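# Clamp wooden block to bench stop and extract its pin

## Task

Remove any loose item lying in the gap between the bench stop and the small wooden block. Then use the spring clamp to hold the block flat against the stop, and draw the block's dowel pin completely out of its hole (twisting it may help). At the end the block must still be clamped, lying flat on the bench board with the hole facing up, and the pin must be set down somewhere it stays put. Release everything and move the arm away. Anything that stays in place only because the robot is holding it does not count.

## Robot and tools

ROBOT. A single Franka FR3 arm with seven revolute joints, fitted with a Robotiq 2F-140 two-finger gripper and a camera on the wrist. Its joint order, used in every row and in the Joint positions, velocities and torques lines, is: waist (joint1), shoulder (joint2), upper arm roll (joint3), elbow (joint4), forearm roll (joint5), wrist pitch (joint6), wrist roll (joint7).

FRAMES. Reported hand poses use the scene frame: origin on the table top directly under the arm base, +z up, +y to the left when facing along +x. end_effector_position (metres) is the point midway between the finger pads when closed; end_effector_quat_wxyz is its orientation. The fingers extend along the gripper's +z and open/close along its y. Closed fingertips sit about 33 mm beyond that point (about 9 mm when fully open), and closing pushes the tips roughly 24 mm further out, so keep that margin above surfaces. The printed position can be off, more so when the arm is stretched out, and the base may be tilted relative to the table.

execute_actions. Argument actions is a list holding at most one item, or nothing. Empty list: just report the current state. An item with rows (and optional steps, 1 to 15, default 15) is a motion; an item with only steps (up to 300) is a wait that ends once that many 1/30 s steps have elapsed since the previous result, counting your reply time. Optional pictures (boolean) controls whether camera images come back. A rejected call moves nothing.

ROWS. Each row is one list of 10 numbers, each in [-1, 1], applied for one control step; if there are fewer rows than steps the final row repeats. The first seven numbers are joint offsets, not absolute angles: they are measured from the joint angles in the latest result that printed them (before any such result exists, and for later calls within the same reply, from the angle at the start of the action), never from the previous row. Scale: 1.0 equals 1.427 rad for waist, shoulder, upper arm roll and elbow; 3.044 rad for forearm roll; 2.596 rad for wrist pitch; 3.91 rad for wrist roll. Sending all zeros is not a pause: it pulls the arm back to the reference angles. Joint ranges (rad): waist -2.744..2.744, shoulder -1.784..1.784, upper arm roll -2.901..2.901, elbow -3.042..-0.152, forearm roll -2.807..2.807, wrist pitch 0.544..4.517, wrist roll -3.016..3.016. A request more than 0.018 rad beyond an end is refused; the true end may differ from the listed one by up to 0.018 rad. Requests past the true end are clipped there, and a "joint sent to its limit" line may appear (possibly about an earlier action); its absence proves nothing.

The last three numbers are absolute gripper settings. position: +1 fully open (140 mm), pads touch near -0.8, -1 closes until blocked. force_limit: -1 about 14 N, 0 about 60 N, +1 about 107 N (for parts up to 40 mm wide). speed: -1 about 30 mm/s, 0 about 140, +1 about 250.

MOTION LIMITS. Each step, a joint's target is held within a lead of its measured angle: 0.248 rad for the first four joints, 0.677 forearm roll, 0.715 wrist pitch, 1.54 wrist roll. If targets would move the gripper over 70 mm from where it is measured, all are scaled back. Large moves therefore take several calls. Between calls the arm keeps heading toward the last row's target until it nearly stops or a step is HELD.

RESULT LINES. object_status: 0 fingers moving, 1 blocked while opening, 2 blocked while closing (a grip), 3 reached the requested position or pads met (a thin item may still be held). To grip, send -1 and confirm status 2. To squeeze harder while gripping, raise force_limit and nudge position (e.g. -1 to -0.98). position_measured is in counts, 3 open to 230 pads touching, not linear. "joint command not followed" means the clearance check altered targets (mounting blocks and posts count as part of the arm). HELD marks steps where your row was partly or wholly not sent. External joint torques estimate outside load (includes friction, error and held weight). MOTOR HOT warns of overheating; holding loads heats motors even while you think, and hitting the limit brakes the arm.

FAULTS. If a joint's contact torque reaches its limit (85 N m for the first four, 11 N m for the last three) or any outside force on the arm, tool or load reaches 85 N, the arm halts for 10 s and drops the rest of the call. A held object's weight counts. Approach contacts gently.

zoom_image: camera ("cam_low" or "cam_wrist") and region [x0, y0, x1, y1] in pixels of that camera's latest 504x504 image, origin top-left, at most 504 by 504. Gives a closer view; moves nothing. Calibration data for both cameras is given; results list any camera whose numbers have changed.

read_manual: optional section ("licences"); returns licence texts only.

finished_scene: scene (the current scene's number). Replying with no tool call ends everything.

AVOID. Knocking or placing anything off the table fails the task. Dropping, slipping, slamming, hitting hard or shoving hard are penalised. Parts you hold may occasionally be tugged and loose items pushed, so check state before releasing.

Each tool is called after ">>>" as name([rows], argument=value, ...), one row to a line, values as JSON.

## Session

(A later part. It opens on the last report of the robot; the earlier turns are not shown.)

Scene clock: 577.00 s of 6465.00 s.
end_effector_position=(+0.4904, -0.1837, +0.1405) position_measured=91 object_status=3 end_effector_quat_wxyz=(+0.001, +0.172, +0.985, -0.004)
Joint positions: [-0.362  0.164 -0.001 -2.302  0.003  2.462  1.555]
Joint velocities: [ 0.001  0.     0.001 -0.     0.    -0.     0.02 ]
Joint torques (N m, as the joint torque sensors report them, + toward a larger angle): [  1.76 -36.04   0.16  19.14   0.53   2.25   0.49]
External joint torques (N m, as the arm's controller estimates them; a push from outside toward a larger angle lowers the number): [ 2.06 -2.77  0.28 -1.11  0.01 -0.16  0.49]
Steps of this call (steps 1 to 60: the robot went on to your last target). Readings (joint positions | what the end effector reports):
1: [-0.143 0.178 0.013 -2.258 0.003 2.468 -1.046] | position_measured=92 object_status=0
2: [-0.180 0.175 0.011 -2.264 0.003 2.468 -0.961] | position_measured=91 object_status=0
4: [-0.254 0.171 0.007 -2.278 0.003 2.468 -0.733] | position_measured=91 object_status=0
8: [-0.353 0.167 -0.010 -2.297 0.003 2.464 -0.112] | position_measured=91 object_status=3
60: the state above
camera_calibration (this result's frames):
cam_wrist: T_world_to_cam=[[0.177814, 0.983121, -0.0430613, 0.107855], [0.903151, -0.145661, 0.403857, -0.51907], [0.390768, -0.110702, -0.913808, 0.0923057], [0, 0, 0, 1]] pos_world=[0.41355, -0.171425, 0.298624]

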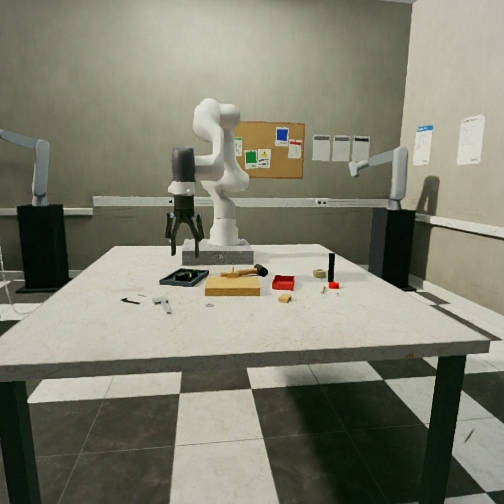

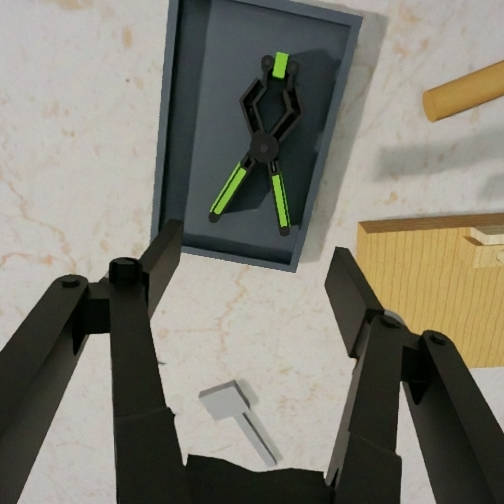

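>>> execute_actions([
  {"rows": [[-0.001,0.001,0,-0.003,0,0.005,-0.001,-0.075,-0.6,0],[-0.002,0.002,0,-0.008,0,0.011,-0.001,-0.075,-0.6,0],[-0.003,0.004,0,-0.015,0,0.018,-0.001,-0.075,-0.6,0],[-0.004,0.007,0,-0.024,0,0.026,-0.001,-0.075,-0.6,0],[-0.005,0.01,0,-0.034,0,0.034,-0.001,-0.075,-0.6,0],[-0.006,0.013,0,-0.045,0,0.042,-0.001,-0.075,-0.6,0],[-0.007,0.017,0,-0.056,0,0.05,-0.001,-0.075,-0.6,0],[-0.008,0.02,0,-0.067,0,0.058,-0.001,-0.075,-0.6,0],[-0.008,0.024,0,-0.078,0,0.066,-0.001,-0.075,-0.6,0],[-0.008,0.027,0,-0.089,0,0.073,-0.001,-0.075,-0.6,0],[-0.008,0.03,0,-0.099,0,0.079,-0.001,-0.075,-0.6,0],[-0.008,0.033,0,-0.108,0,0.084,-0.001,-0.075,-0.6,0],[-0.008,0.035,0,-0.115,0,0.0875,-0.001,-0.075,-0.6,0],[-0.008,0.0365,0,-0.12,0,0.0875,-0.001,-0.075,-0.6,0],[-0.008,0.0374,0,-0.1235,0,0.0875,-0.001,-0.075,-0.6,0]], "steps": 15},
], pictures=false)

>>> execute_actions([
  {"steps": 22},
])

Scene clock: 670.70 s of 6465.00 s.
end_effector_position=(+0.4406, -0.1707, +0.0744) position_measured=138 object_status=3 end_effector_quat_wxyz=(-0.013, +0.179, +0.984, -0.002)
Joint positions: [-0.371  0.212 -0.001 -2.459  0.003  2.639  1.558]
Joint velocities: [-0.     0.098  0.    -0.279 -0.001  0.266 -0.001]
Joint torques (N m, as the joint torque sensors report them, + toward a larger angle): [  0.1  -34.8   -0.91  18.91   0.41   3.5   -0.18]
External joint torques (N m, as the arm's controller estimates them; a push from outside toward a larger angle lowers the number): [ 0.45  0.2  -0.79 -1.51  0.    0.65 -0.18]
Steps of this call (steps 1 to 15: the robot went on to your last target; steps 16 to 90: nothing new was sent; then 90.20 s passed at rest; steps 91 to 105: all 15 steps of this action). Readings (joint positions | what the end effector reports):
91: [-0.362 0.164 -0.001 -2.302 0.003 2.463 1.561] | position_measured=91 object_status=0
92: [-0.362 0.164 -0.001 -2.304 0.003 2.467 1.560] | position_measured=96 object_status=0
94: [-0.363 0.165 -0.001 -2.315 0.003 2.483 1.560] | position_measured=112 object_status=0
98: [-0.368 0.177 -0.001 -2.362 0.003 2.538 1.559] | position_measured=138 object_status=0
105: the state above

Scene clock: 671.43 s of 6465.00 s.
end_effector_position=(+0.4425, -0.1716, +0.0698) position_measured=138 object_status=3 end_effector_quat_wxyz=(-0.001, +0.179, +0.984, -0.004)
Joint positions: [-0.372  0.218 -0.001 -2.477  0.003  2.686  1.557]
Joint velocities: [ 0.001  0.001 -0.    -0.001 -0.001  0.004 -0.   ]
Joint torques (N m, as the joint torque sensors report them, + toward a larger angle): [  0.2  -33.21  -0.88  15.92   0.37   2.87  -0.2 ]
External joint torques (N m, as the arm's controller estimates them; a push from outside toward a larger angle lowers the number): [ 0.42 -1.51 -0.88 -0.99  0.01  0.47 -0.2 ]
Steps of this call (steps 1 to 22: the robot went on to your last target). Readings (joint positions | what the end effector reports):
1: [-0.371 0.215 -0.001 -2.467 0.003 2.647 1.558] | position_measured=138 object_status=3
2: [-0.371 0.217 -0.001 -2.472 0.003 2.653 1.558] | position_measured=138 object_status=3
4: [-0.371 0.218 -0.001 -2.476 0.003 2.663 1.558] | position_measured=138 object_status=3
8: [-0.371 0.218 -0.001 -2.477 0.003 2.676 1.558] | position_measured=138 object_status=3
22: the state above
camera_calibration (this result's frames):
cam_wrist: T_world_to_cam=[[0.189778, 0.980895, -0.0427709, 0.0957158], [0.902857, -0.157231, 0.40016, -0.447092], [0.38579, -0.114558, -0.915447, 0.0494157], [0, 0, 0, 1]] pos_world=[0.366431, -0.158523, 0.22824]

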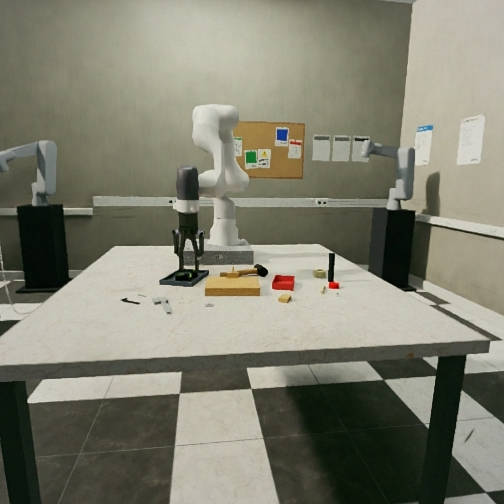

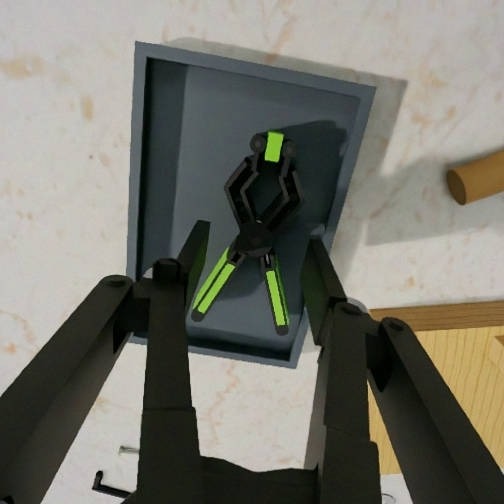

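>>> zoom_image(camera="cam_wrist", region=[180, 170, 350, 300])

Region (180, 170, 350, 300) of cam_wrist's 504x504 image, scaled by 2.965, with more detail than that image has; it fills the top 385 rows of this view, and the rest is white.

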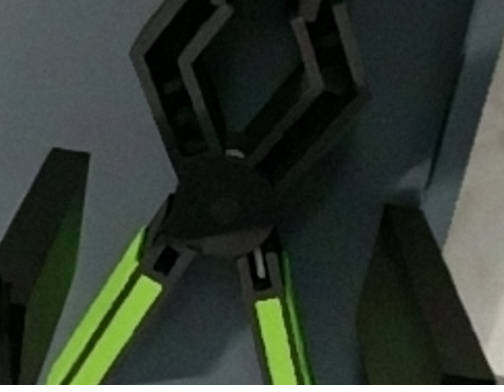

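>>> execute_actions([
  {"rows": [[0,0.001,0,0,0,0.002,0,-0.196,-0.8,0],[0,0.003,0,0,0,0.004,0,-0.196,-0.8,0],[0,0.006,0,0.001,0,0.006,0,-0.196,-0.8,0],[0,0.01,0,0.001,0,0.009,0,-0.196,-0.8,0],[0,0.014,0,0.002,0,0.011,0,-0.196,-0.8,0],[0,0.018,0,0.002,0,0.014,0,-0.196,-0.8,0],[0,0.022,0,0.003,0,0.016,0,-0.196,-0.8,0],[0,0.026,0,0.003,0,0.018,0,-0.196,-0.8,0],[0,0.03,0,0.0036,0,0.02,0,-0.196,-0.8,0],[0,0.033,0,0.004,0,0.02,0,-0.196,-0.8,0],[0,0.036,0,0.004,0,0.02,0,-0.196,-0.8,0],[0,0.0382,0,0.004,0,0.02,0,-0.196,-0.8,0]], "steps": 15},
], pictures=false)

>>> execute_actions([
  {"steps": 12},
])

>>> zoom_image(camera="cam_wrist", region=[180, 170, 350, 300])

Scene clock: 693.50 s of 6465.00 s.
end_effector_position=(+0.4408, -0.1712, +0.0503) position_measured=153 object_status=3 end_effector_quat_wxyz=(-0.004, +0.179, +0.984, -0.004)
Joint positions: [-0.372  0.269 -0.001 -2.473  0.003  2.728  1.557]
Joint velocities: [-0.     0.037  0.     0.001 -0.001  0.037 -0.   ]
Joint torques (N m, as the joint torque sensors report them, + toward a larger angle): [  0.9  -33.54  -0.93  16.92   0.33   2.97   0.12]
External joint torques (N m, as the arm's controller estimates them; a push from outside toward a larger angle lowers the number): [ 1.14  0.38 -0.98 -0.06 -0.01  0.44  0.12]
Steps of this call (steps 1 to 15: the robot went on to your last target; steps 16 to 90: nothing new was sent; then 18.57 s passed at rest; steps 91 to 105: all 15 steps of this action). Readings (joint positions | what the end effector reports):
91: [-0.372 0.218 -0.001 -2.477 0.003 2.687 1.557] | position_measured=138 object_status=0
92: [-0.372 0.218 -0.001 -2.477 0.003 2.688 1.557] | position_measured=144 object_status=0
94: [-0.372 0.221 -0.001 -2.476 0.003 2.693 1.557] | position_measured=153 object_status=0
98: [-0.372 0.239 -0.001 -2.474 0.003 2.709 1.557] | position_measured=153 object_status=0
105: the state above

Scene clock: 693.90 s of 6465.00 s.
end_effector_position=(+0.4426, -0.1719, +0.0505) position_measured=153 object_status=3 end_effector_quat_wxyz=(-0.001, +0.179, +0.984, -0.004)
Joint positions: [-0.372  0.27  -0.001 -2.472  0.003  2.735  1.557]
Joint velocities: [ 0.    -0.001 -0.001 -0.001 -0.     0.004 -0.   ]
Joint torques (N m, as the joint torque sensors report them, + toward a larger angle): [  1.03 -32.55  -0.59  16.54   0.34   2.82   0.16]
External joint torques (N m, as the arm's controller estimates them; a push from outside toward a larger angle lowers the number): [ 1.26  0.15 -0.64  0.33  0.01  0.39  0.16]
Steps of this call (steps 1 to 12: the robot went on to your last target). Readings (joint positions | what the end effector reports):
1: [-0.372 0.270 -0.001 -2.473 0.003 2.730 1.557] | position_measured=153 object_status=3
2: [-0.372 0.270 -0.001 -2.473 0.003 2.731 1.557] | position_measured=153 object_status=3
4: [-0.372 0.270 -0.001 -2.473 0.003 2.732 1.557] | position_measured=153 object_status=3
8: [-0.372 0.270 -0.001 -2.472 0.003 2.734 1.557] | position_measured=153 object_status=3
12: the state above
camera_calibration (this result's frames):
cam_wrist: T_world_to_cam=[[0.18981, 0.980876, -0.0430661, 0.0951916], [0.90257, -0.157056, 0.400875, -0.439398], [0.386445, -0.11496, -0.91512, 0.0312784], [0, 0, 0, 1]] pos_world=[0.366432, -0.158785, 0.208867]

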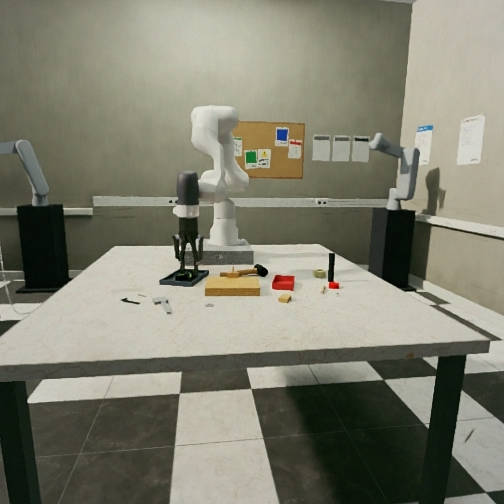

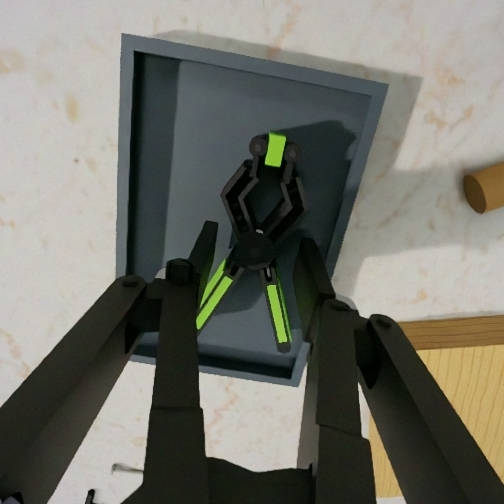

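Region (180, 170, 350, 300) of cam_wrist's 504x504 image, scaled by 2.965, with more detail than that image has; it fills the top 385 rows of this view, and the rest is white.

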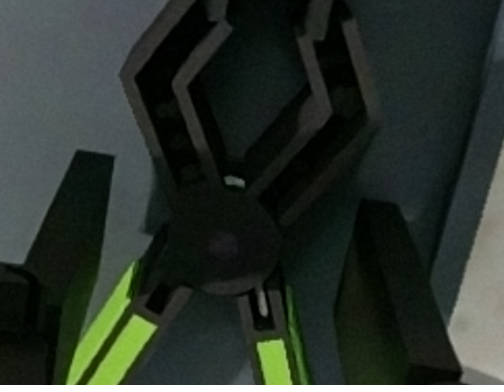

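>>> execute_actions([
  {"rows": [[0,0.002,0,0,0,0.002,0,-0.196,-0.8,-0.6],[0,0.005,0,0.0005,0,0.004,0,-0.196,-0.8,-0.6],[0,0.008,0,0.001,0,0.0053,0,-0.196,-0.8,-0.6],[0,0.0095,0,0.001,0,0.0053,0,-0.196,-0.8,-0.6],[0,0.0095,0,0.001,0,0.0053,0,-0.196,-0.8,-0.6],[0,0.0095,0,0.001,0,0.0053,0,-1,-0.8,-0.6]], "steps": 15},
], pictures=false)

>>> execute_actions([
  {"steps": 12},
])

Scene clock: 707.60 s of 6465.00 s.
end_effector_position=(+0.4427, -0.1720, +0.0463) position_measured=187 object_status=0 end_effector_quat_wxyz=(-0.000, +0.179, +0.984, -0.004)
Joint positions: [-0.372  0.281 -0.001 -2.471  0.003  2.746  1.557]
Joint velocities: [-0.001  0.    -0.001  0.    -0.001  0.    -0.001]
Joint torques (N m, as the joint torque sensors report them, + toward a larger angle): [  1.07 -32.55  -0.85  16.08   0.29   3.01   0.1 ]
External joint torques (N m, as the arm's controller estimates them; a push from outside toward a larger angle lowers the number): [ 1.42 -0.02 -0.78  0.36 -0.04  0.59  0.1 ]
Steps of this call (steps 1 to 15: the robot went on to your last target; steps 16 to 90: nothing new was sent; then 10.20 s passed at rest; steps 91 to 105: all 15 steps of this action). Readings (joint positions | what the end effector reports):
91: [-0.372 0.270 -0.001 -2.472 0.003 2.736 1.557] | position_measured=153 object_status=3
92: [-0.372 0.271 -0.001 -2.472 0.003 2.737 1.557] | position_measured=153 object_status=3
94: [-0.372 0.275 -0.001 -2.472 0.003 2.740 1.557] | position_measured=153 object_status=3
98: [-0.372 0.281 -0.001 -2.472 0.003 2.743 1.557] | position_measured=160 object_status=0
105: the state above

Scene clock: 708.00 s of 6465.00 s.
end_effector_position=(+0.4427, -0.1720, +0.0463) position_measured=187 object_status=2 end_effector_quat_wxyz=(-0.000, +0.179, +0.984, -0.004)
Joint positions: [-0.372  0.281 -0.001 -2.471  0.003  2.746  1.557]
Joint velocities: [-0.001  0.     0.002 -0.     0.001  0.     0.001]
Joint torques (N m, as the joint torque sensors report them, + toward a larger angle): [  0.93 -32.58  -0.79  16.03   0.35   2.97   0.11]
External joint torques (N m, as the arm's controller estimates them; a push from outside toward a larger angle lowers the number): [ 1.21  0.26 -0.81 -0.01  0.02  0.55  0.11]
Steps of this call (steps 1 to 12: the robot went on to your last target). Readings (joint positions | what the end effector reports):
1: [-0.372 0.281 -0.001 -2.471 0.003 2.746 1.557] | position_measured=187 object_status=0
2: [-0.372 0.281 -0.001 -2.471 0.003 2.746 1.557] | position_measured=187 object_status=0
4: [-0.372 0.281 -0.001 -2.471 0.003 2.746 1.557] | position_measured=187 object_status=0
8: [-0.372 0.281 -0.001 -2.471 0.003 2.746 1.557] | position_measured=187 object_status=2
12: the state above
camera_calibration (this result's frames):
cam_wrist: T_world_to_cam=[[0.189845, 0.980862, -0.043218, 0.0950709], [0.902328, -0.156956, 0.40146, -0.437708], [0.386994, -0.115212, -0.914856, 0.0271536], [0, 0, 0, 1]] pos_world=[0.366399, -0.158824, 0.204672]

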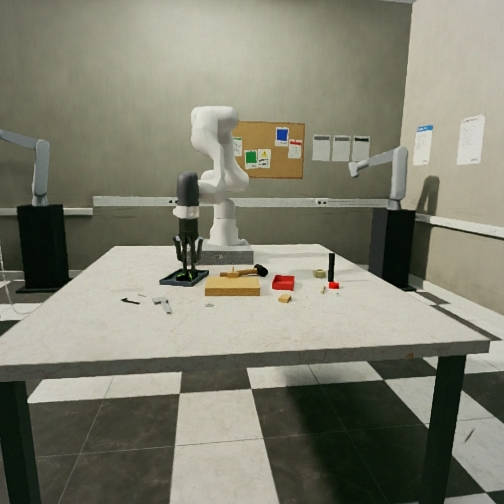

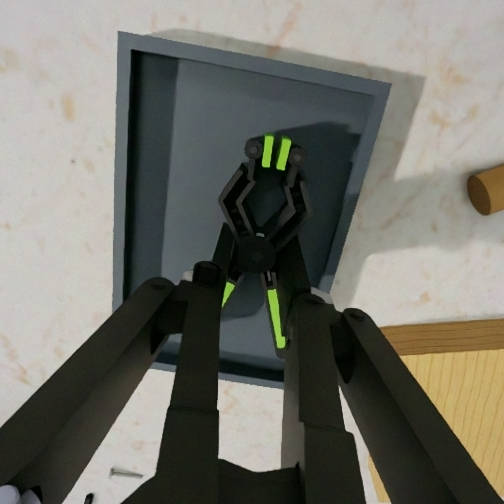

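>>> execute_actions([
  {"rows": [[-0.002,0,0,0,0,0,0,-1,-0.8,-0.6],[-0.005,0,0,0,0,0,0,-1,-0.8,-0.6],[-0.008,0,0,0,0,0,0,-1,-0.8,-0.6],[-0.012,0,0,0,0,0,0,-1,-0.8,-0.6],[-0.016,0,0,0,0,0,0,-1,-0.8,-0.6],[-0.019,0,0,0,0,0,0,-1,-0.8,-0.6],[-0.022,0,0,0,0,0,0,-1,-0.8,-0.6],[-0.0235,0,0,0,0,0,0,-1,-0.8,-0.6],[-0.0235,0,0,0,0,0,0,-1,-0.8,-0.6],[-0.0235,0,0,0,0,0,0,-1,-0.8,-0.6],[-0.0235,0,0,0,0,0,0,-1,-0.8,-0.6],[-0.0235,0,0,0,0,0,0,-1,-0.8,-0.6],[-0.0235,0,0,0,0,0,0,0.22,-0.8,-0.3]], "steps": 15},
], pictures=false)

>>> execute_actions([
  {"steps": 20},
])

Scene clock: 738.33 s of 6465.00 s.
end_effector_position=(+0.4369, -0.1862, +0.0465) position_measured=177 object_status=0 end_effector_quat_wxyz=(-0.000, +0.194, +0.981, -0.004)
Joint positions: [-0.404  0.281 -0.001 -2.471  0.003  2.746  1.557]
Joint velocities: [ 0.001 -0.001 -0.001 -0.001 -0.002  0.     0.001]
Joint torques (N m, as the joint torque sensors report them, + toward a larger angle): [  0.13 -34.05  -0.62  15.89   0.32   2.55   0.12]
External joint torques (N m, as the arm's controller estimates them; a push from outside toward a larger angle lowers the number): [ 0.48 -1.28 -0.55 -0.07  0.    0.14  0.12]
Steps of this call (steps 1 to 15: the robot went on to your last target; steps 16 to 90: nothing new was sent; then 26.83 s passed at rest; steps 91 to 105: all 15 steps of this action). Readings (joint positions | what the end effector reports):
91: [-0.372 0.281 -0.001 -2.471 0.003 2.746 1.557] | position_measured=187 object_status=2
92: [-0.373 0.281 -0.001 -2.471 0.003 2.746 1.557] | position_measured=187 object_status=2
94: [-0.377 0.281 -0.000 -2.471 0.003 2.746 1.557] | position_measured=187 object_status=2
98: [-0.395 0.281 -0.000 -2.471 0.003 2.746 1.557] | position_measured=187 object_status=2
105: the state above

Scene clock: 739.00 s of 6465.00 s.
end_effector_position=(+0.4369, -0.1862, +0.0465) position_measured=101 object_status=3 end_effector_quat_wxyz=(-0.000, +0.194, +0.981, -0.004)
Joint positions: [-0.404  0.281 -0.001 -2.471  0.003  2.746  1.557]
Joint velocities: [ 0.    -0.     0.001  0.001 -0.001 -0.001  0.   ]
Joint torques (N m, as the joint torque sensors report them, + toward a larger angle): [  0.23 -34.18  -0.84  15.59   0.32   2.57   0.13]
External joint torques (N m, as the arm's controller estimates them; a push from outside toward a larger angle lowers the number): [ 0.47 -1.34 -0.89 -0.44  0.    0.15  0.13]
Steps of this call (steps 1 to 15: the robot went on to your last target; steps 16 to 20: nothing new was sent). Readings (joint positions | what the end effector reports):
1: [-0.404 0.281 -0.001 -2.471 0.003 2.746 1.557] | position_measured=171 object_status=0
2: [-0.404 0.281 -0.001 -2.471 0.003 2.746 1.557] | position_measured=165 object_status=0
4: [-0.404 0.281 -0.001 -2.471 0.003 2.746 1.557] | position_measured=154 object_status=0
8: [-0.404 0.281 -0.001 -2.471 0.003 2.746 1.557] | position_measured=131 object_status=0
20: the state above
The arm was judged still, so your last target was given up. Only a new action makes it travel on or press farther. Fingers that are still opening or closing keep moving.
camera_calibration (this result's frames):
cam_wrist: T_world_to_cam=[[0.221344, 0.974245, -0.043053, 0.0950674], [0.896661, -0.185962, 0.401768, -0.437725], [0.383414, -0.127533, -0.914729, 0.0271358], [0, 0, 0, 1]] pos_world=[0.361044, -0.170559, 0.204779]

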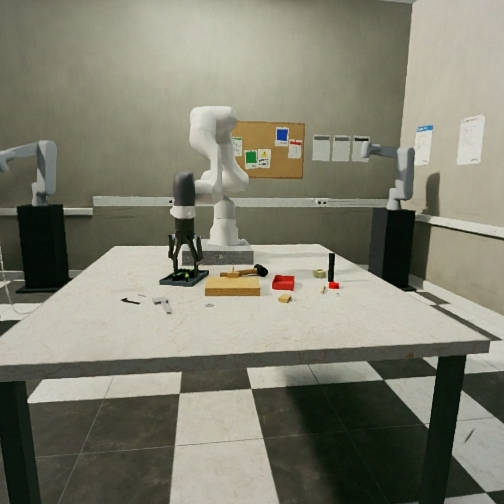

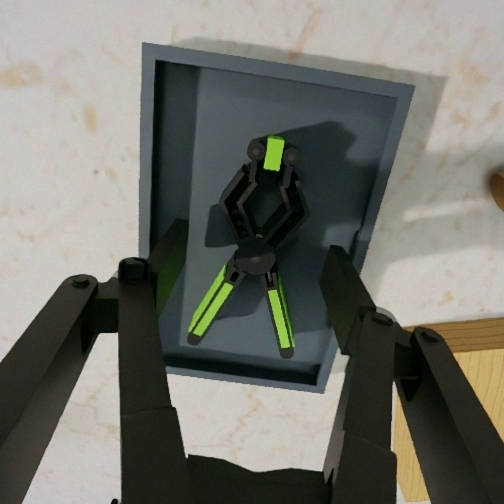

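>>> execute_actions([
  {"rows": [[0,0.002,0,0.004,0,-0.002,0,0.22,0,-0.3],[0,0.005,0,0.01,0,-0.004,0,0.22,0,-0.3],[0,0.01,0,0.018,0,-0.007,0,0.22,0,-0.3],[0,0.016,0,0.028,0,-0.01,0,0.22,0,-0.3],[0,0.023,0,0.04,0,-0.013,0,0.22,0,-0.3],[0,0.031,0,0.053,0,-0.017,0,0.22,0,-0.3],[0,0.039,0,0.067,0,-0.02,0,0.22,0,-0.3],[0,0.047,0,0.081,0,-0.023,0,0.22,0,-0.3],[0,0.055,0,0.094,0,-0.026,0,0.22,0,-0.3],[0,0.063,0,0.107,0,-0.029,0,0.22,0,-0.3],[0,0.07,0,0.119,0,-0.032,0,0.22,0,-0.3],[0,0.076,0,0.129,0,-0.034,0,0.22,0,-0.3],[0,0.081,0,0.138,0,-0.035,0,0.22,0,-0.3],[0,0.084,0,0.144,0,-0.035,0,0.22,0,-0.3],[0,0.0864,0,0.1475,0,-0.035,0,0.22,0,-0.3]], "steps": 15},
], pictures=false)

>>> execute_actions([
  {"steps": 18},
])

>>> zoom_image(camera="cam_wrist", region=[150, 170, 370, 330])

Scene clock: 769.73 s of 6465.00 s.
end_effector_position=(+0.4896, -0.2085, +0.0466) position_measured=101 object_status=3 end_effector_quat_wxyz=(+0.004, +0.194, +0.981, -0.005)
Joint positions: [-0.404  0.389 -0.001 -2.284  0.003  2.677  1.557]
Joint velocities: [ 0.     0.175 -0.     0.305 -0.001 -0.104 -0.   ]
Joint torques (N m, as the joint torque sensors report them, + toward a larger angle): [  0.85 -37.72  -0.72  15.85   0.39   1.97   0.12]
External joint torques (N m, as the arm's controller estimates them; a push from outside toward a larger angle lowers the number): [ 1.19  0.46 -0.79  0.24  0.03 -0.22  0.12]
Steps of this call (steps 1 to 90: nothing new was sent; then 27.23 s passed at rest; steps 91 to 105: all 15 steps of this action). Readings (joint positions | what the end effector reports):
91: [-0.404 0.282 -0.001 -2.471 0.003 2.745 1.557] | position_measured=101 object_status=3
92: [-0.404 0.283 -0.001 -2.468 0.003 2.744 1.557] | position_measured=101 object_status=3
94: [-0.404 0.290 -0.001 -2.454 0.003 2.738 1.557] | position_measured=101 object_status=3
98: [-0.404 0.323 -0.001 -2.397 0.003 2.717 1.557] | position_measured=101 object_status=3
105: the state above

Scene clock: 770.33 s of 6465.00 s.
end_effector_position=(+0.4925, -0.2098, +0.0455) position_measured=101 object_status=3 end_effector_quat_wxyz=(-0.000, +0.194, +0.981, -0.004)
Joint positions: [-0.404  0.402 -0.001 -2.262  0.003  2.658  1.557]
Joint velocities: [ 0.001  0.     0.     0.     0.    -0.004  0.   ]
Joint torques (N m, as the joint torque sensors report them, + toward a larger angle): [  1.15 -37.55  -0.46  18.07   0.4    2.2    0.09]
External joint torques (N m, as the arm's controller estimates them; a push from outside toward a larger angle lowers the number): [ 1.43  0.3  -0.59  0.64  0.01 -0.21  0.09]
Steps of this call (steps 1 to 18: the robot went on to your last target). Readings (joint positions | what the end effector reports):
1: [-0.404 0.394 -0.001 -2.276 0.003 2.673 1.557] | position_measured=101 object_status=3
2: [-0.404 0.397 -0.001 -2.271 0.003 2.671 1.557] | position_measured=101 object_status=3
4: [-0.404 0.400 -0.001 -2.266 0.003 2.667 1.557] | position_measured=101 object_status=3
8: [-0.404 0.402 -0.001 -2.263 0.003 2.662 1.557] | position_measured=101 object_status=3
18: the state above
camera_calibration (this result's frames):
cam_wrist: T_world_to_cam=[[0.221226, 0.974275, -0.0429733, 0.105771], [0.896616, -0.185865, 0.401913, -0.491492], [0.383587, -0.127444, -0.914669, 0.00191483], [0, 0, 0, 1]] pos_world=[0.416546, -0.194158, 0.203834]

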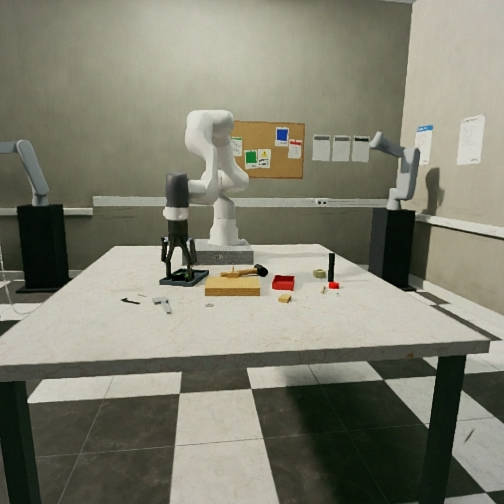

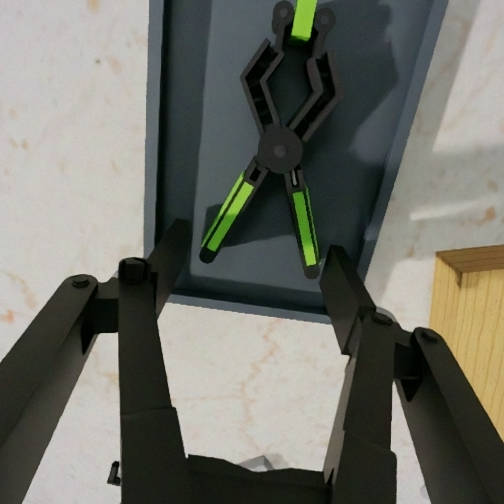

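Region (150, 170, 370, 330) of cam_wrist's 504x504 image, scaled by 2.291, with more detail than that image has; it fills the top 367 rows of this view, and the rest is white.

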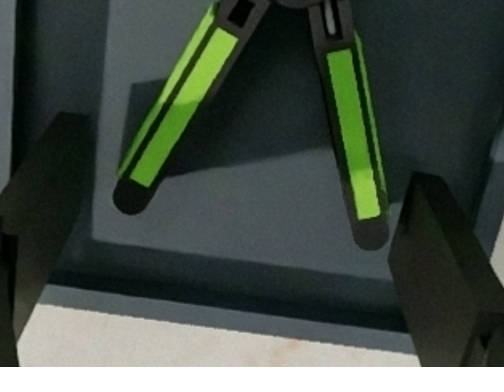

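>>> execute_actions([
  {"rows": [[0.001,-0.001,0,-0.002,0,0.001,0,0.22,0,-0.5],[0.0025,-0.003,0,-0.004,0,0.002,0,0.22,0,-0.5],[0.004,-0.0045,0,-0.007,0,0.0027,0,0.22,0,-0.5],[0.0046,-0.0056,0,-0.0085,0,0.0027,0,0.22,0,-0.5],[0.0046,-0.0056,0,-0.0085,0,0.0027,0,0.22,0,-0.5],[0.0046,-0.0056,0,-0.0085,0,0.0027,0,0.22,0,-0.5],[0.0046,-0.0056,0,-0.0085,0,0.0027,0,0.22,0,-0.5],[0.0046,-0.0056,0,-0.0085,0,0.0027,0,-1,0,-0.6]], "steps": 15},
], pictures=false)

>>> execute_actions([
  {"steps": 30},
])

Scene clock: 793.33 s of 6465.00 s.
end_effector_position=(+0.4911, -0.2062, +0.0460) position_measured=128 object_status=0 end_effector_quat_wxyz=(+0.000, +0.192, +0.981, -0.004)
Joint positions: [-0.399  0.395 -0.001 -2.273  0.003  2.663  1.557]
Joint velocities: [ 0.001 -0.012 -0.001 -0.     0.001  0.008 -0.   ]
Joint torques (N m, as the joint torque sensors report them, + toward a larger angle): [  2.05 -38.97  -0.64  16.52   0.35   2.65   0.1 ]
External joint torques (N m, as the arm's controller estimates them; a push from outside toward a larger angle lowers the number): [ 2.38 -2.27 -0.7  -0.23 -0.03  0.34  0.1 ]
Steps of this call (steps 1 to 15: the robot went on to your last target; steps 16 to 90: nothing new was sent; then 19.50 s passed at rest; steps 91 to 105: all 15 steps of this action). Readings (joint positions | what the end effector reports):
91: [-0.404 0.402 -0.001 -2.262 0.003 2.658 1.557] | position_measured=101 object_status=3
92: [-0.404 0.402 -0.001 -2.263 0.003 2.658 1.557] | position_measured=101 object_status=3
94: [-0.402 0.400 -0.001 -2.268 0.003 2.660 1.557] | position_measured=101 object_status=3
98: [-0.399 0.397 -0.001 -2.272 0.003 2.661 1.557] | position_measured=101 object_status=0
105: the state above

Scene clock: 794.33 s of 6465.00 s.
end_effector_position=(+0.4947, -0.2076, +0.0497) position_measured=204 object_status=2 end_effector_quat_wxyz=(+0.005, +0.192, +0.981, -0.005)
Joint positions: [-0.399  0.39  -0.001 -2.272  0.003  2.666  1.557]
Joint velocities: [-0.     0.     0.002 -0.    -0.001  0.    -0.001]
Joint torques (N m, as the joint torque sensors report them, + toward a larger angle): [  1.99 -36.04  -0.69  15.66   0.4    2.41   0.14]
External joint torques (N m, as the arm's controller estimates them; a push from outside toward a larger angle lowers the number): [ 2.32  1.57 -0.77 -1.88  0.01 -0.03  0.14]
Steps of this call (steps 1 to 15: the robot went on to your last target; steps 16 to 30: nothing new was sent). Readings (joint positions | what the end effector reports):
1: [-0.399 0.395 -0.001 -2.273 0.003 2.663 1.557] | position_measured=132 object_status=0
2: [-0.399 0.394 -0.001 -2.273 0.003 2.663 1.557] | position_measured=136 object_status=0
4: [-0.399 0.393 -0.001 -2.273 0.003 2.664 1.557] | position_measured=144 object_status=0
8: [-0.399 0.392 -0.001 -2.273 0.003 2.665 1.557] | position_measured=160 object_status=0
30: the state above
The arm was judged still, so your last target was given up. Only a new action makes it travel on or press farther. Fingers that are still opening or closing keep moving.
camera_calibration (this result's frames):
cam_wrist: T_world_to_cam=[[0.21652, 0.97524, -0.0450147, 0.106022], [0.89341, -0.17934, 0.411893, -0.492302], [0.393621, -0.1294, -0.91012, -0.000452267], [0, 0, 0, 1]] pos_world=[0.41705, -0.191745, 0.207137]

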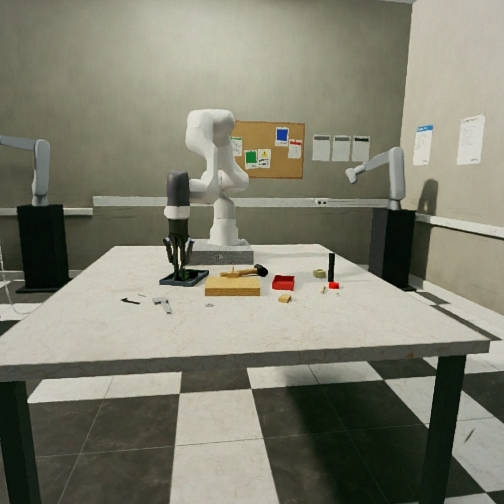

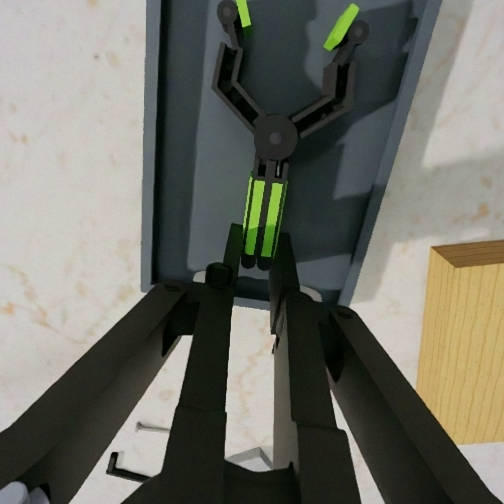

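>>> zoom_image(camera="cam_wrist", region=[190, 0, 390, 290])

Region (190, 0, 390, 290) of cam_wrist's 504x504 image, scaled by 1.738, with more detail than that image has; it fills the left 348 columns of this view, and the rest is white.

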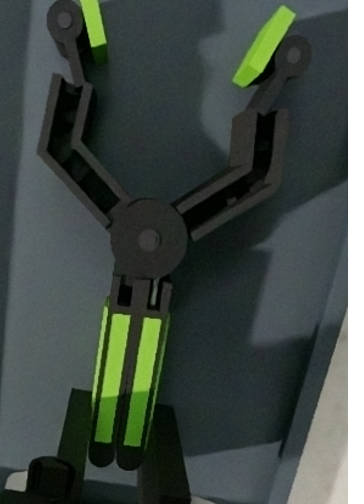

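>>> execute_actions([
  {"rows": [[0,0,0,0,0,0,0,-0.98,0.5,-0.6],[0,0,0,0,0,-0.001,0,-0.98,0.5,-0.6],[0,-0.002,0,0,0,-0.003,0,-0.98,0.5,-0.6],[0,-0.006,0,-0.001,0,-0.007,0,-0.98,0.5,-0.6],[0,-0.012,0,-0.001,0,-0.012,0,-0.98,0.5,-0.6],[0,-0.02,0,-0.002,0,-0.018,0,-0.98,0.5,-0.6],[0,-0.03,0,-0.002,0,-0.025,0,-0.98,0.5,-0.6],[0,-0.042,0,-0.003,0,-0.033,0,-0.98,0.5,-0.6],[0,-0.056,0,-0.003,0,-0.042,0,-0.98,0.5,-0.6],[0,-0.071,0,-0.003,0,-0.051,0,-0.98,0.5,-0.6],[0,-0.087,0,-0.002,0,-0.06,0,-0.98,0.5,-0.6],[0,-0.103,0,-0.001,0,-0.069,0,-0.98,0.5,-0.6],[0,-0.119,0,0.001,0,-0.077,0,-0.98,0.5,-0.6],[0,-0.134,0,0.003,0,-0.0835,0,-0.98,0.5,-0.6],[0,-0.147,0,0.004,0,-0.0835,0,-0.98,0.5,-0.6]], "steps": 15},
], pictures=false)

>>> execute_actions([
  {"steps": 20},
])

Scene clock: 904.10 s of 6465.00 s.
end_effector_position=(+0.4987, -0.2084, +0.1218) position_measured=207 object_status=2 end_effector_quat_wxyz=(+0.011, +0.192, +0.981, -0.006)
Joint positions: [-0.399  0.231 -0.001 -2.273  0.003  2.52   1.557]
Joint velocities: [ 0.    -0.653  0.001  0.071  0.002 -0.417  0.   ]
Joint torques (N m, as the joint torque sensors report them, + toward a larger angle): [  1.   -35.1   -0.76  19.61   0.49   2.27   0.11]
External joint torques (N m, as the arm's controller estimates them; a push from outside toward a larger angle lowers the number): [ 1.29 -3.43 -0.72  0.39 -0.01 -0.25  0.11]
Steps of this call (steps 1 to 90: nothing new was sent; then 106.27 s passed at rest; steps 91 to 105: all 15 steps of this action). Readings (joint positions | what the end effector reports):
91: [-0.399 0.389 -0.001 -2.272 0.003 2.666 1.557] | position_measured=204 object_status=0
92: [-0.399 0.389 -0.001 -2.272 0.003 2.666 1.557] | position_measured=207 object_status=0
94: [-0.399 0.389 -0.001 -2.272 0.003 2.663 1.557] | position_measured=207 object_status=0
98: [-0.399 0.365 -0.001 -2.276 0.003 2.633 1.557] | position_measured=207 object_status=2
105: the state above

Scene clock: 904.77 s of 6465.00 s.
end_effector_position=(+0.4960, -0.2070, +0.1464) position_measured=207 object_status=2 end_effector_quat_wxyz=(+0.007, +0.192, +0.981, -0.005)
Joint positions: [-0.399  0.179 -0.001 -2.265  0.003  2.453  1.557]
Joint velocities: [ 0.001  0.     0.     0.001 -0.001 -0.008 -0.   ]
Joint torques (N m, as the joint torque sensors report them, + toward a larger angle): [  0.88 -34.72  -0.94  19.67   0.51   2.3    0.16]
External joint torques (N m, as the arm's controller estimates them; a push from outside toward a larger angle lowers the number): [ 1.12 -0.52 -0.89 -0.98 -0.02 -0.16  0.16]
Steps of this call (steps 1 to 20: the robot went on to your last target). Readings (joint positions | what the end effector reports):
1: [-0.399 0.211 -0.001 -2.270 0.003 2.509 1.557] | position_measured=207 object_status=2
2: [-0.399 0.197 -0.001 -2.266 0.003 2.499 1.557] | position_measured=207 object_status=2
4: [-0.399 0.182 -0.001 -2.263 0.003 2.486 1.557] | position_measured=207 object_status=2
8: [-0.399 0.179 -0.001 -2.264 0.003 2.468 1.557] | position_measured=207 object_status=2
20: the state above
camera_calibration (this result's frames):
cam_wrist: T_world_to_cam=[[0.216417, 0.975257, -0.0451363, 0.109554], [0.891779, -0.178653, 0.415708, -0.53288], [0.397359, -0.130218, -0.908377, 0.0848787], [0, 0, 0, 1]] pos_world=[0.417774, -0.190992, 0.303569]

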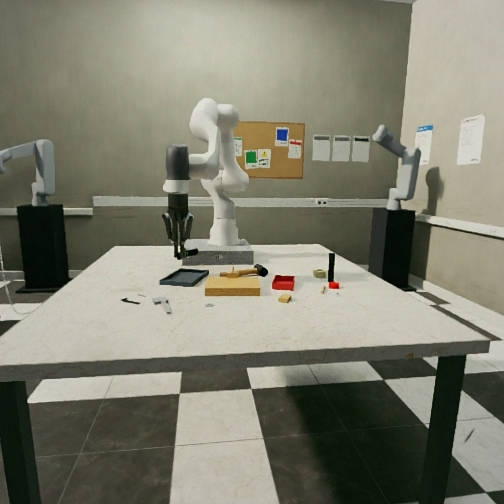

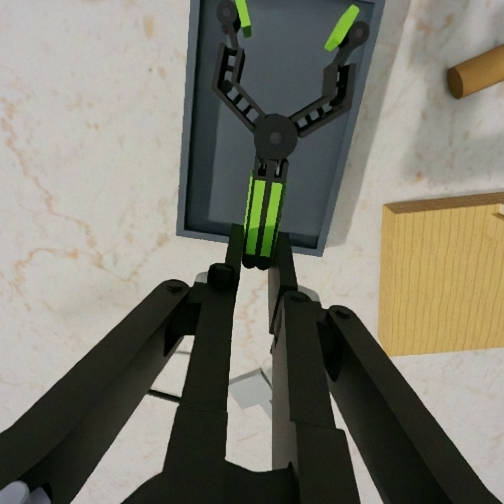

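>>> execute_actions([
  {"rows": [[0.005,0.001,0,0.001,0.001,-0.001,-0.01,-0.98,0.5,-0.6],[0.015,0.002,0,0.003,0.002,-0.002,-0.025,-0.98,0.5,-0.6],[0.03,0.003,0,0.005,0.003,-0.003,-0.045,-0.98,0.5,-0.6],[0.05,0.005,0,0.008,0.004,-0.004,-0.068,-0.98,0.5,-0.6],[0.073,0.008,0,0.012,0.005,-0.005,-0.092,-0.98,0.5,-0.6],[0.098,0.01,0,0.016,0.006,-0.006,-0.116,-0.98,0.5,-0.6],[0.123,0.013,0,0.02,0.007,-0.007,-0.14,-0.98,0.5,-0.6],[0.148,0.016,0,0.025,0.008,-0.008,-0.164,-0.98,0.5,-0.6],[0.173,0.018,0,0.029,0.009,-0.009,-0.188,-0.98,0.5,-0.6],[0.198,0.021,0,0.033,0.01,-0.01,-0.212,-0.98,0.5,-0.6],[0.223,0.024,0,0.037,0.011,-0.011,-0.236,-0.98,0.5,-0.6],[0.248,0.027,0,0.041,0.012,-0.012,-0.26,-0.98,0.5,-0.6],[0.273,0.029,0,0.045,0.013,-0.013,-0.284,-0.98,0.5,-0.6],[0.298,0.032,0,0.049,0.0135,-0.014,-0.308,-0.98,0.5,-0.6],[0.4275,0.0458,0,0.0706,0.0135,-0.0147,-0.3312,-0.98,0.5,-0.6]], "steps": 15},
], pictures=false)

>>> execute_actions([
  {"steps": 45},
])

Scene clock: 930.57 s of 6465.00 s.
end_effector_position=(+0.5553, -0.0061, +0.1462) position_measured=207 object_status=2 end_effector_quat_wxyz=(+0.008, -0.287, +0.958, +0.002)
Joint positions: [-0.02   0.219 -0.003 -2.202  0.033  2.43   0.943]
Joint velocities: [ 1.096  0.133  0.029  0.2    0.013 -0.019 -1.043]
Joint torques (N m, as the joint torque sensors report them, + toward a larger angle): [ -0.51 -36.62  -1.94  20.53   1.23   2.09  -0.41]
External joint torques (N m, as the arm's controller estimates them; a push from outside toward a larger angle lowers the number): [ 2.23  0.52 -0.79  0.9   0.71 -0.15 -0.47]
Steps of this call (steps 1 to 15: the robot went on to your last target; steps 16 to 90: nothing new was sent; then 22.30 s passed at rest; steps 91 to 105: all 15 steps of this action). Readings (joint positions | what the end effector reports):
91: [-0.398 0.179 -0.001 -2.265 0.003 2.452 1.555] | position_measured=207 object_status=2
92: [-0.395 0.180 -0.002 -2.265 0.003 2.451 1.547] | position_measured=207 object_status=2
94: [-0.375 0.181 -0.007 -2.261 0.006 2.450 1.509] | position_measured=207 object_status=2
98: [-0.271 0.192 -0.010 -2.243 0.015 2.444 1.353] | position_measured=207 object_status=2
105: the state above

Scene clock: 932.07 s of 6465.00 s.
end_effector_position=(+0.5505, +0.1267, +0.1447) position_measured=207 object_status=2 end_effector_quat_wxyz=(+0.008, -0.675, +0.738, +0.004)
Joint positions: [ 0.212  0.243  0.    -2.166  0.041  2.417  0.274]
Joint velocities: [ 0.     0.     0.001 -0.    -0.     0.    -0.019]
Joint torques (N m, as the joint torque sensors report them, + toward a larger angle): [  0.71 -37.09  -1.59  21.64   1.31   2.39  -0.26]
External joint torques (N m, as the arm's controller estimates them; a push from outside toward a larger angle lowers the number): [ 1.08 -0.27 -1.5   0.62  0.79 -0.11 -0.26]
Steps of this call (steps 1 to 45: the robot went on to your last target). Readings (joint positions | what the end effector reports):
1: [0.018 0.223 -0.003 -2.196 0.034 2.430 0.907] | position_measured=207 object_status=2
2: [0.055 0.227 -0.003 -2.190 0.034 2.429 0.866] | position_measured=207 object_status=2
4: [0.129 0.235 -0.002 -2.177 0.036 2.426 0.766] | position_measured=207 object_status=2
8: [0.210 0.241 0.011 -2.168 0.039 2.422 0.589] | position_measured=207 object_status=2
45: the state above
camera_calibration (this result's frames):
cam_wrist: T_world_to_cam=[[-0.996112, -0.0772583, -0.0423439, 0.57263], [-0.0878908, 0.904643, 0.417008, -0.11922], [0.00608873, 0.419109, -0.907916, 0.250884], [0, 0, 0, 1]] pos_world=[0.558398, 0.0469446, 0.301745]

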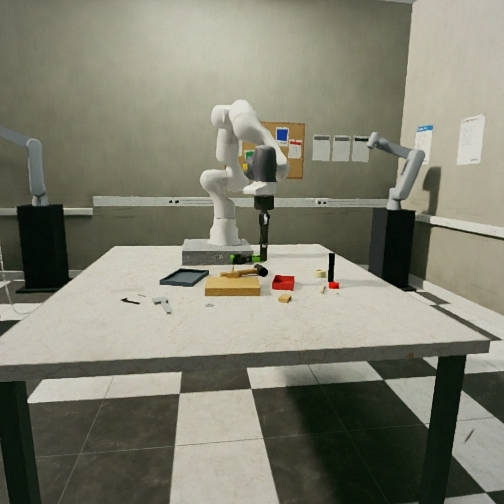

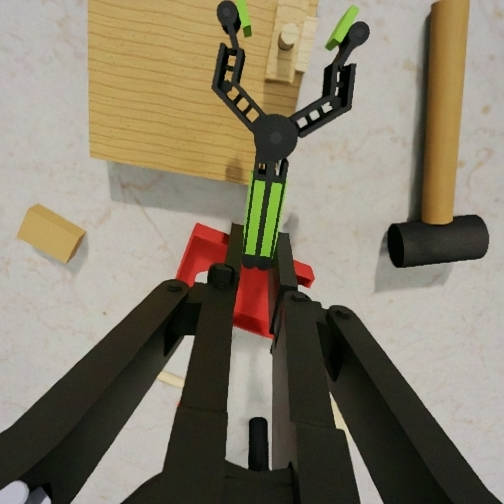

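>>> zoom_image(camera="cam_low", region=[215, 240, 285, 290])

>>> zoom_image(camera="cam_wrist", region=[200, 0, 380, 160])

Region (215, 240, 285, 290) of cam_low's 504x504 image, scaled by 7.200, with more detail than that image has; it fills the top 360 rows of this view, and the rest is white.

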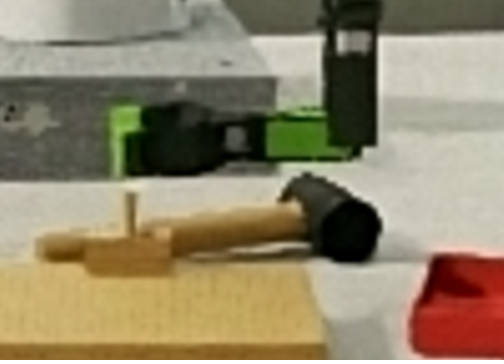

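Region (200, 0, 380, 160) of cam_wrist's 504x504 image, scaled by 2.800, with more detail than that image has.

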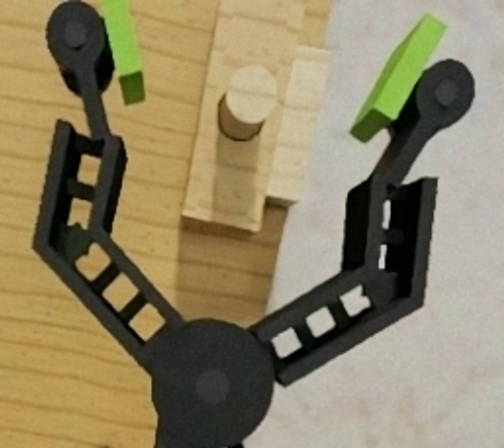

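>>> execute_actions([
  {"rows": [[0,0.002,0,0,0,0.003,-0.003,-0.98,0.5,-0.6],[0,0.005,0,-0.001,0,0.006,-0.003,-0.98,0.5,-0.6],[0,0.009,0,-0.002,0,0.01,-0.003,-0.98,0.5,-0.6],[0,0.014,0,-0.003,0,0.014,-0.003,-0.98,0.5,-0.6],[0,0.02,0,-0.004,0,0.019,-0.003,-0.98,0.5,-0.6],[0,0.027,0,-0.005,0,0.024,-0.003,-0.98,0.5,-0.6],[0,0.034,0,-0.0055,0,0.029,-0.003,-0.98,0.5,-0.6],[0,0.041,0,-0.006,0,0.034,-0.003,-0.98,0.5,-0.6],[0,0.048,0,-0.0065,0,0.038,-0.003,-0.98,0.5,-0.6],[0,0.055,0,-0.007,0,0.042,-0.003,-0.98,0.5,-0.6],[0,0.062,0,-0.0073,0,0.046,-0.003,-0.98,0.5,-0.6],[0,0.068,0,-0.0076,0,0.049,-0.003,-0.98,0.5,-0.6],[0,0.073,0,-0.0076,0,0.0495,-0.003,-0.98,0.5,-0.6],[0,0.077,0,-0.0076,0,0.0495,-0.003,-0.98,0.5,-0.6],[0,0.0793,0,-0.0076,0,0.0495,-0.003,-0.98,0.5,-0.6]], "steps": 15},
], pictures=false)

>>> execute_actions([
  {"steps": 20},
])

>>> zoom_image(camera="cam_wrist", region=[200, 0, 380, 160])

>>> zoom_image(camera="cam_low", region=[215, 250, 285, 290])

Scene clock: 968.03 s of 6465.00 s.
end_effector_position=(+0.5485, +0.1243, +0.0934) position_measured=207 object_status=2 end_effector_quat_wxyz=(-0.003, +0.676, -0.737, -0.005)
Joint positions: [ 0.212  0.342  0.    -2.176  0.041  2.517  0.268]
Joint velocities: [ 0.     0.206  0.002 -0.02  -0.     0.145 -0.   ]
Joint torques (N m, as the joint torque sensors report them, + toward a larger angle): [  0.9  -41.71  -0.74  19.62   0.45   3.21  -0.23]
External joint torques (N m, as the arm's controller estimates them; a push from outside toward a larger angle lowers the number): [ 1.25  0.05 -0.78 -1.42 -0.01  0.53 -0.23]
Steps of this call (steps 1 to 15: the robot went on to your last target; steps 16 to 90: nothing new was sent; then 32.47 s passed at rest; steps 91 to 105: all 15 steps of this action). Readings (joint positions | what the end effector reports):
91: [0.212 0.243 0.000 -2.166 0.041 2.418 0.268] | position_measured=207 object_status=2
92: [0.212 0.244 0.000 -2.166 0.041 2.420 0.268] | position_measured=207 object_status=2
94: [0.212 0.248 0.000 -2.166 0.041 2.428 0.268] | position_measured=207 object_status=2
98: [0.212 0.276 0.000 -2.169 0.041 2.459 0.268] | position_measured=207 object_status=2
105: the state above

Scene clock: 968.70 s of 6465.00 s.
end_effector_position=(+0.5510, +0.1245, +0.0875) position_measured=207 object_status=2 end_effector_quat_wxyz=(+0.007, -0.676, +0.737, +0.002)
Joint positions: [ 0.212  0.356  0.    -2.178  0.041  2.541  0.268]
Joint velocities: [ 0.    -0.    -0.001  0.001 -0.     0.    -0.001]
Joint torques (N m, as the joint torque sensors report them, + toward a larger angle): [  0.71 -39.72  -0.87  19.86   0.45   3.28  -0.18]
External joint torques (N m, as the arm's controller estimates them; a push from outside toward a larger angle lowers the number): [ 1.29 -0.96 -0.68  0.38  0.    0.77 -0.18]
Steps of this call (steps 1 to 20: the robot went on to your last target). Readings (joint positions | what the end effector reports):
1: [0.212 0.348 0.000 -2.177 0.041 2.522 0.268] | position_measured=207 object_status=2
2: [0.212 0.352 0.000 -2.178 0.041 2.525 0.268] | position_measured=207 object_status=2
4: [0.212 0.355 0.000 -2.178 0.041 2.530 0.268] | position_measured=207 object_status=2
8: [0.212 0.356 0.000 -2.178 0.041 2.537 0.268] | position_measured=207 object_status=2
20: the state above
camera_calibration (this result's frames):
cam_wrist: T_world_to_cam=[[-0.995891, -0.0799616, -0.0425095, 0.570846], [-0.0903941, 0.906059, 0.413385, -0.091858], [0.00546127, 0.415529, -0.909564, 0.200789], [0, 0, 0, 1]] pos_world=[0.5591, 0.0454408, 0.24487]

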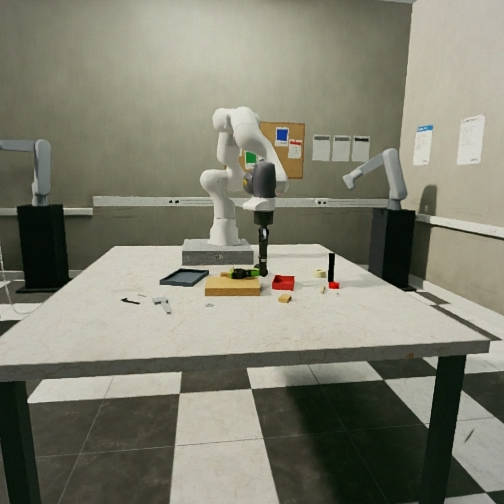

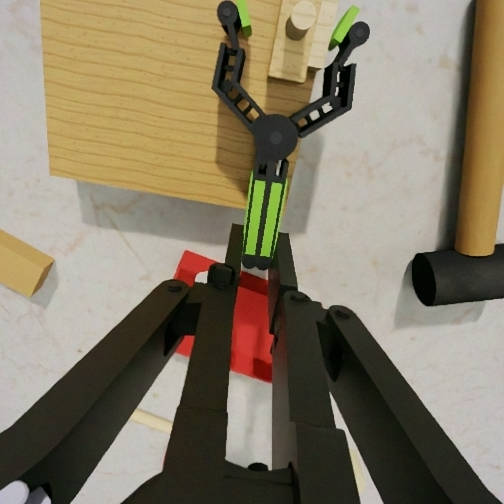

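Region (200, 0, 380, 160) of cam_wrist's 504x504 image, scaled by 2.800, with more detail than that image has.

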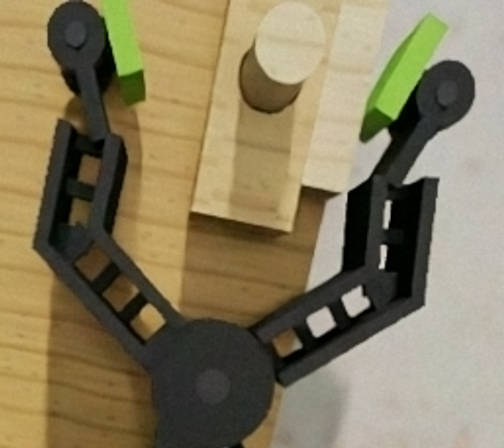

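Region (215, 250, 285, 290) of cam_low's 504x504 image, scaled by 7.200, with more detail than that image has; it fills the top 288 rows of this view, and the rest is white.

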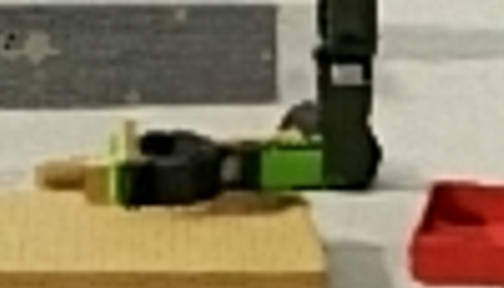

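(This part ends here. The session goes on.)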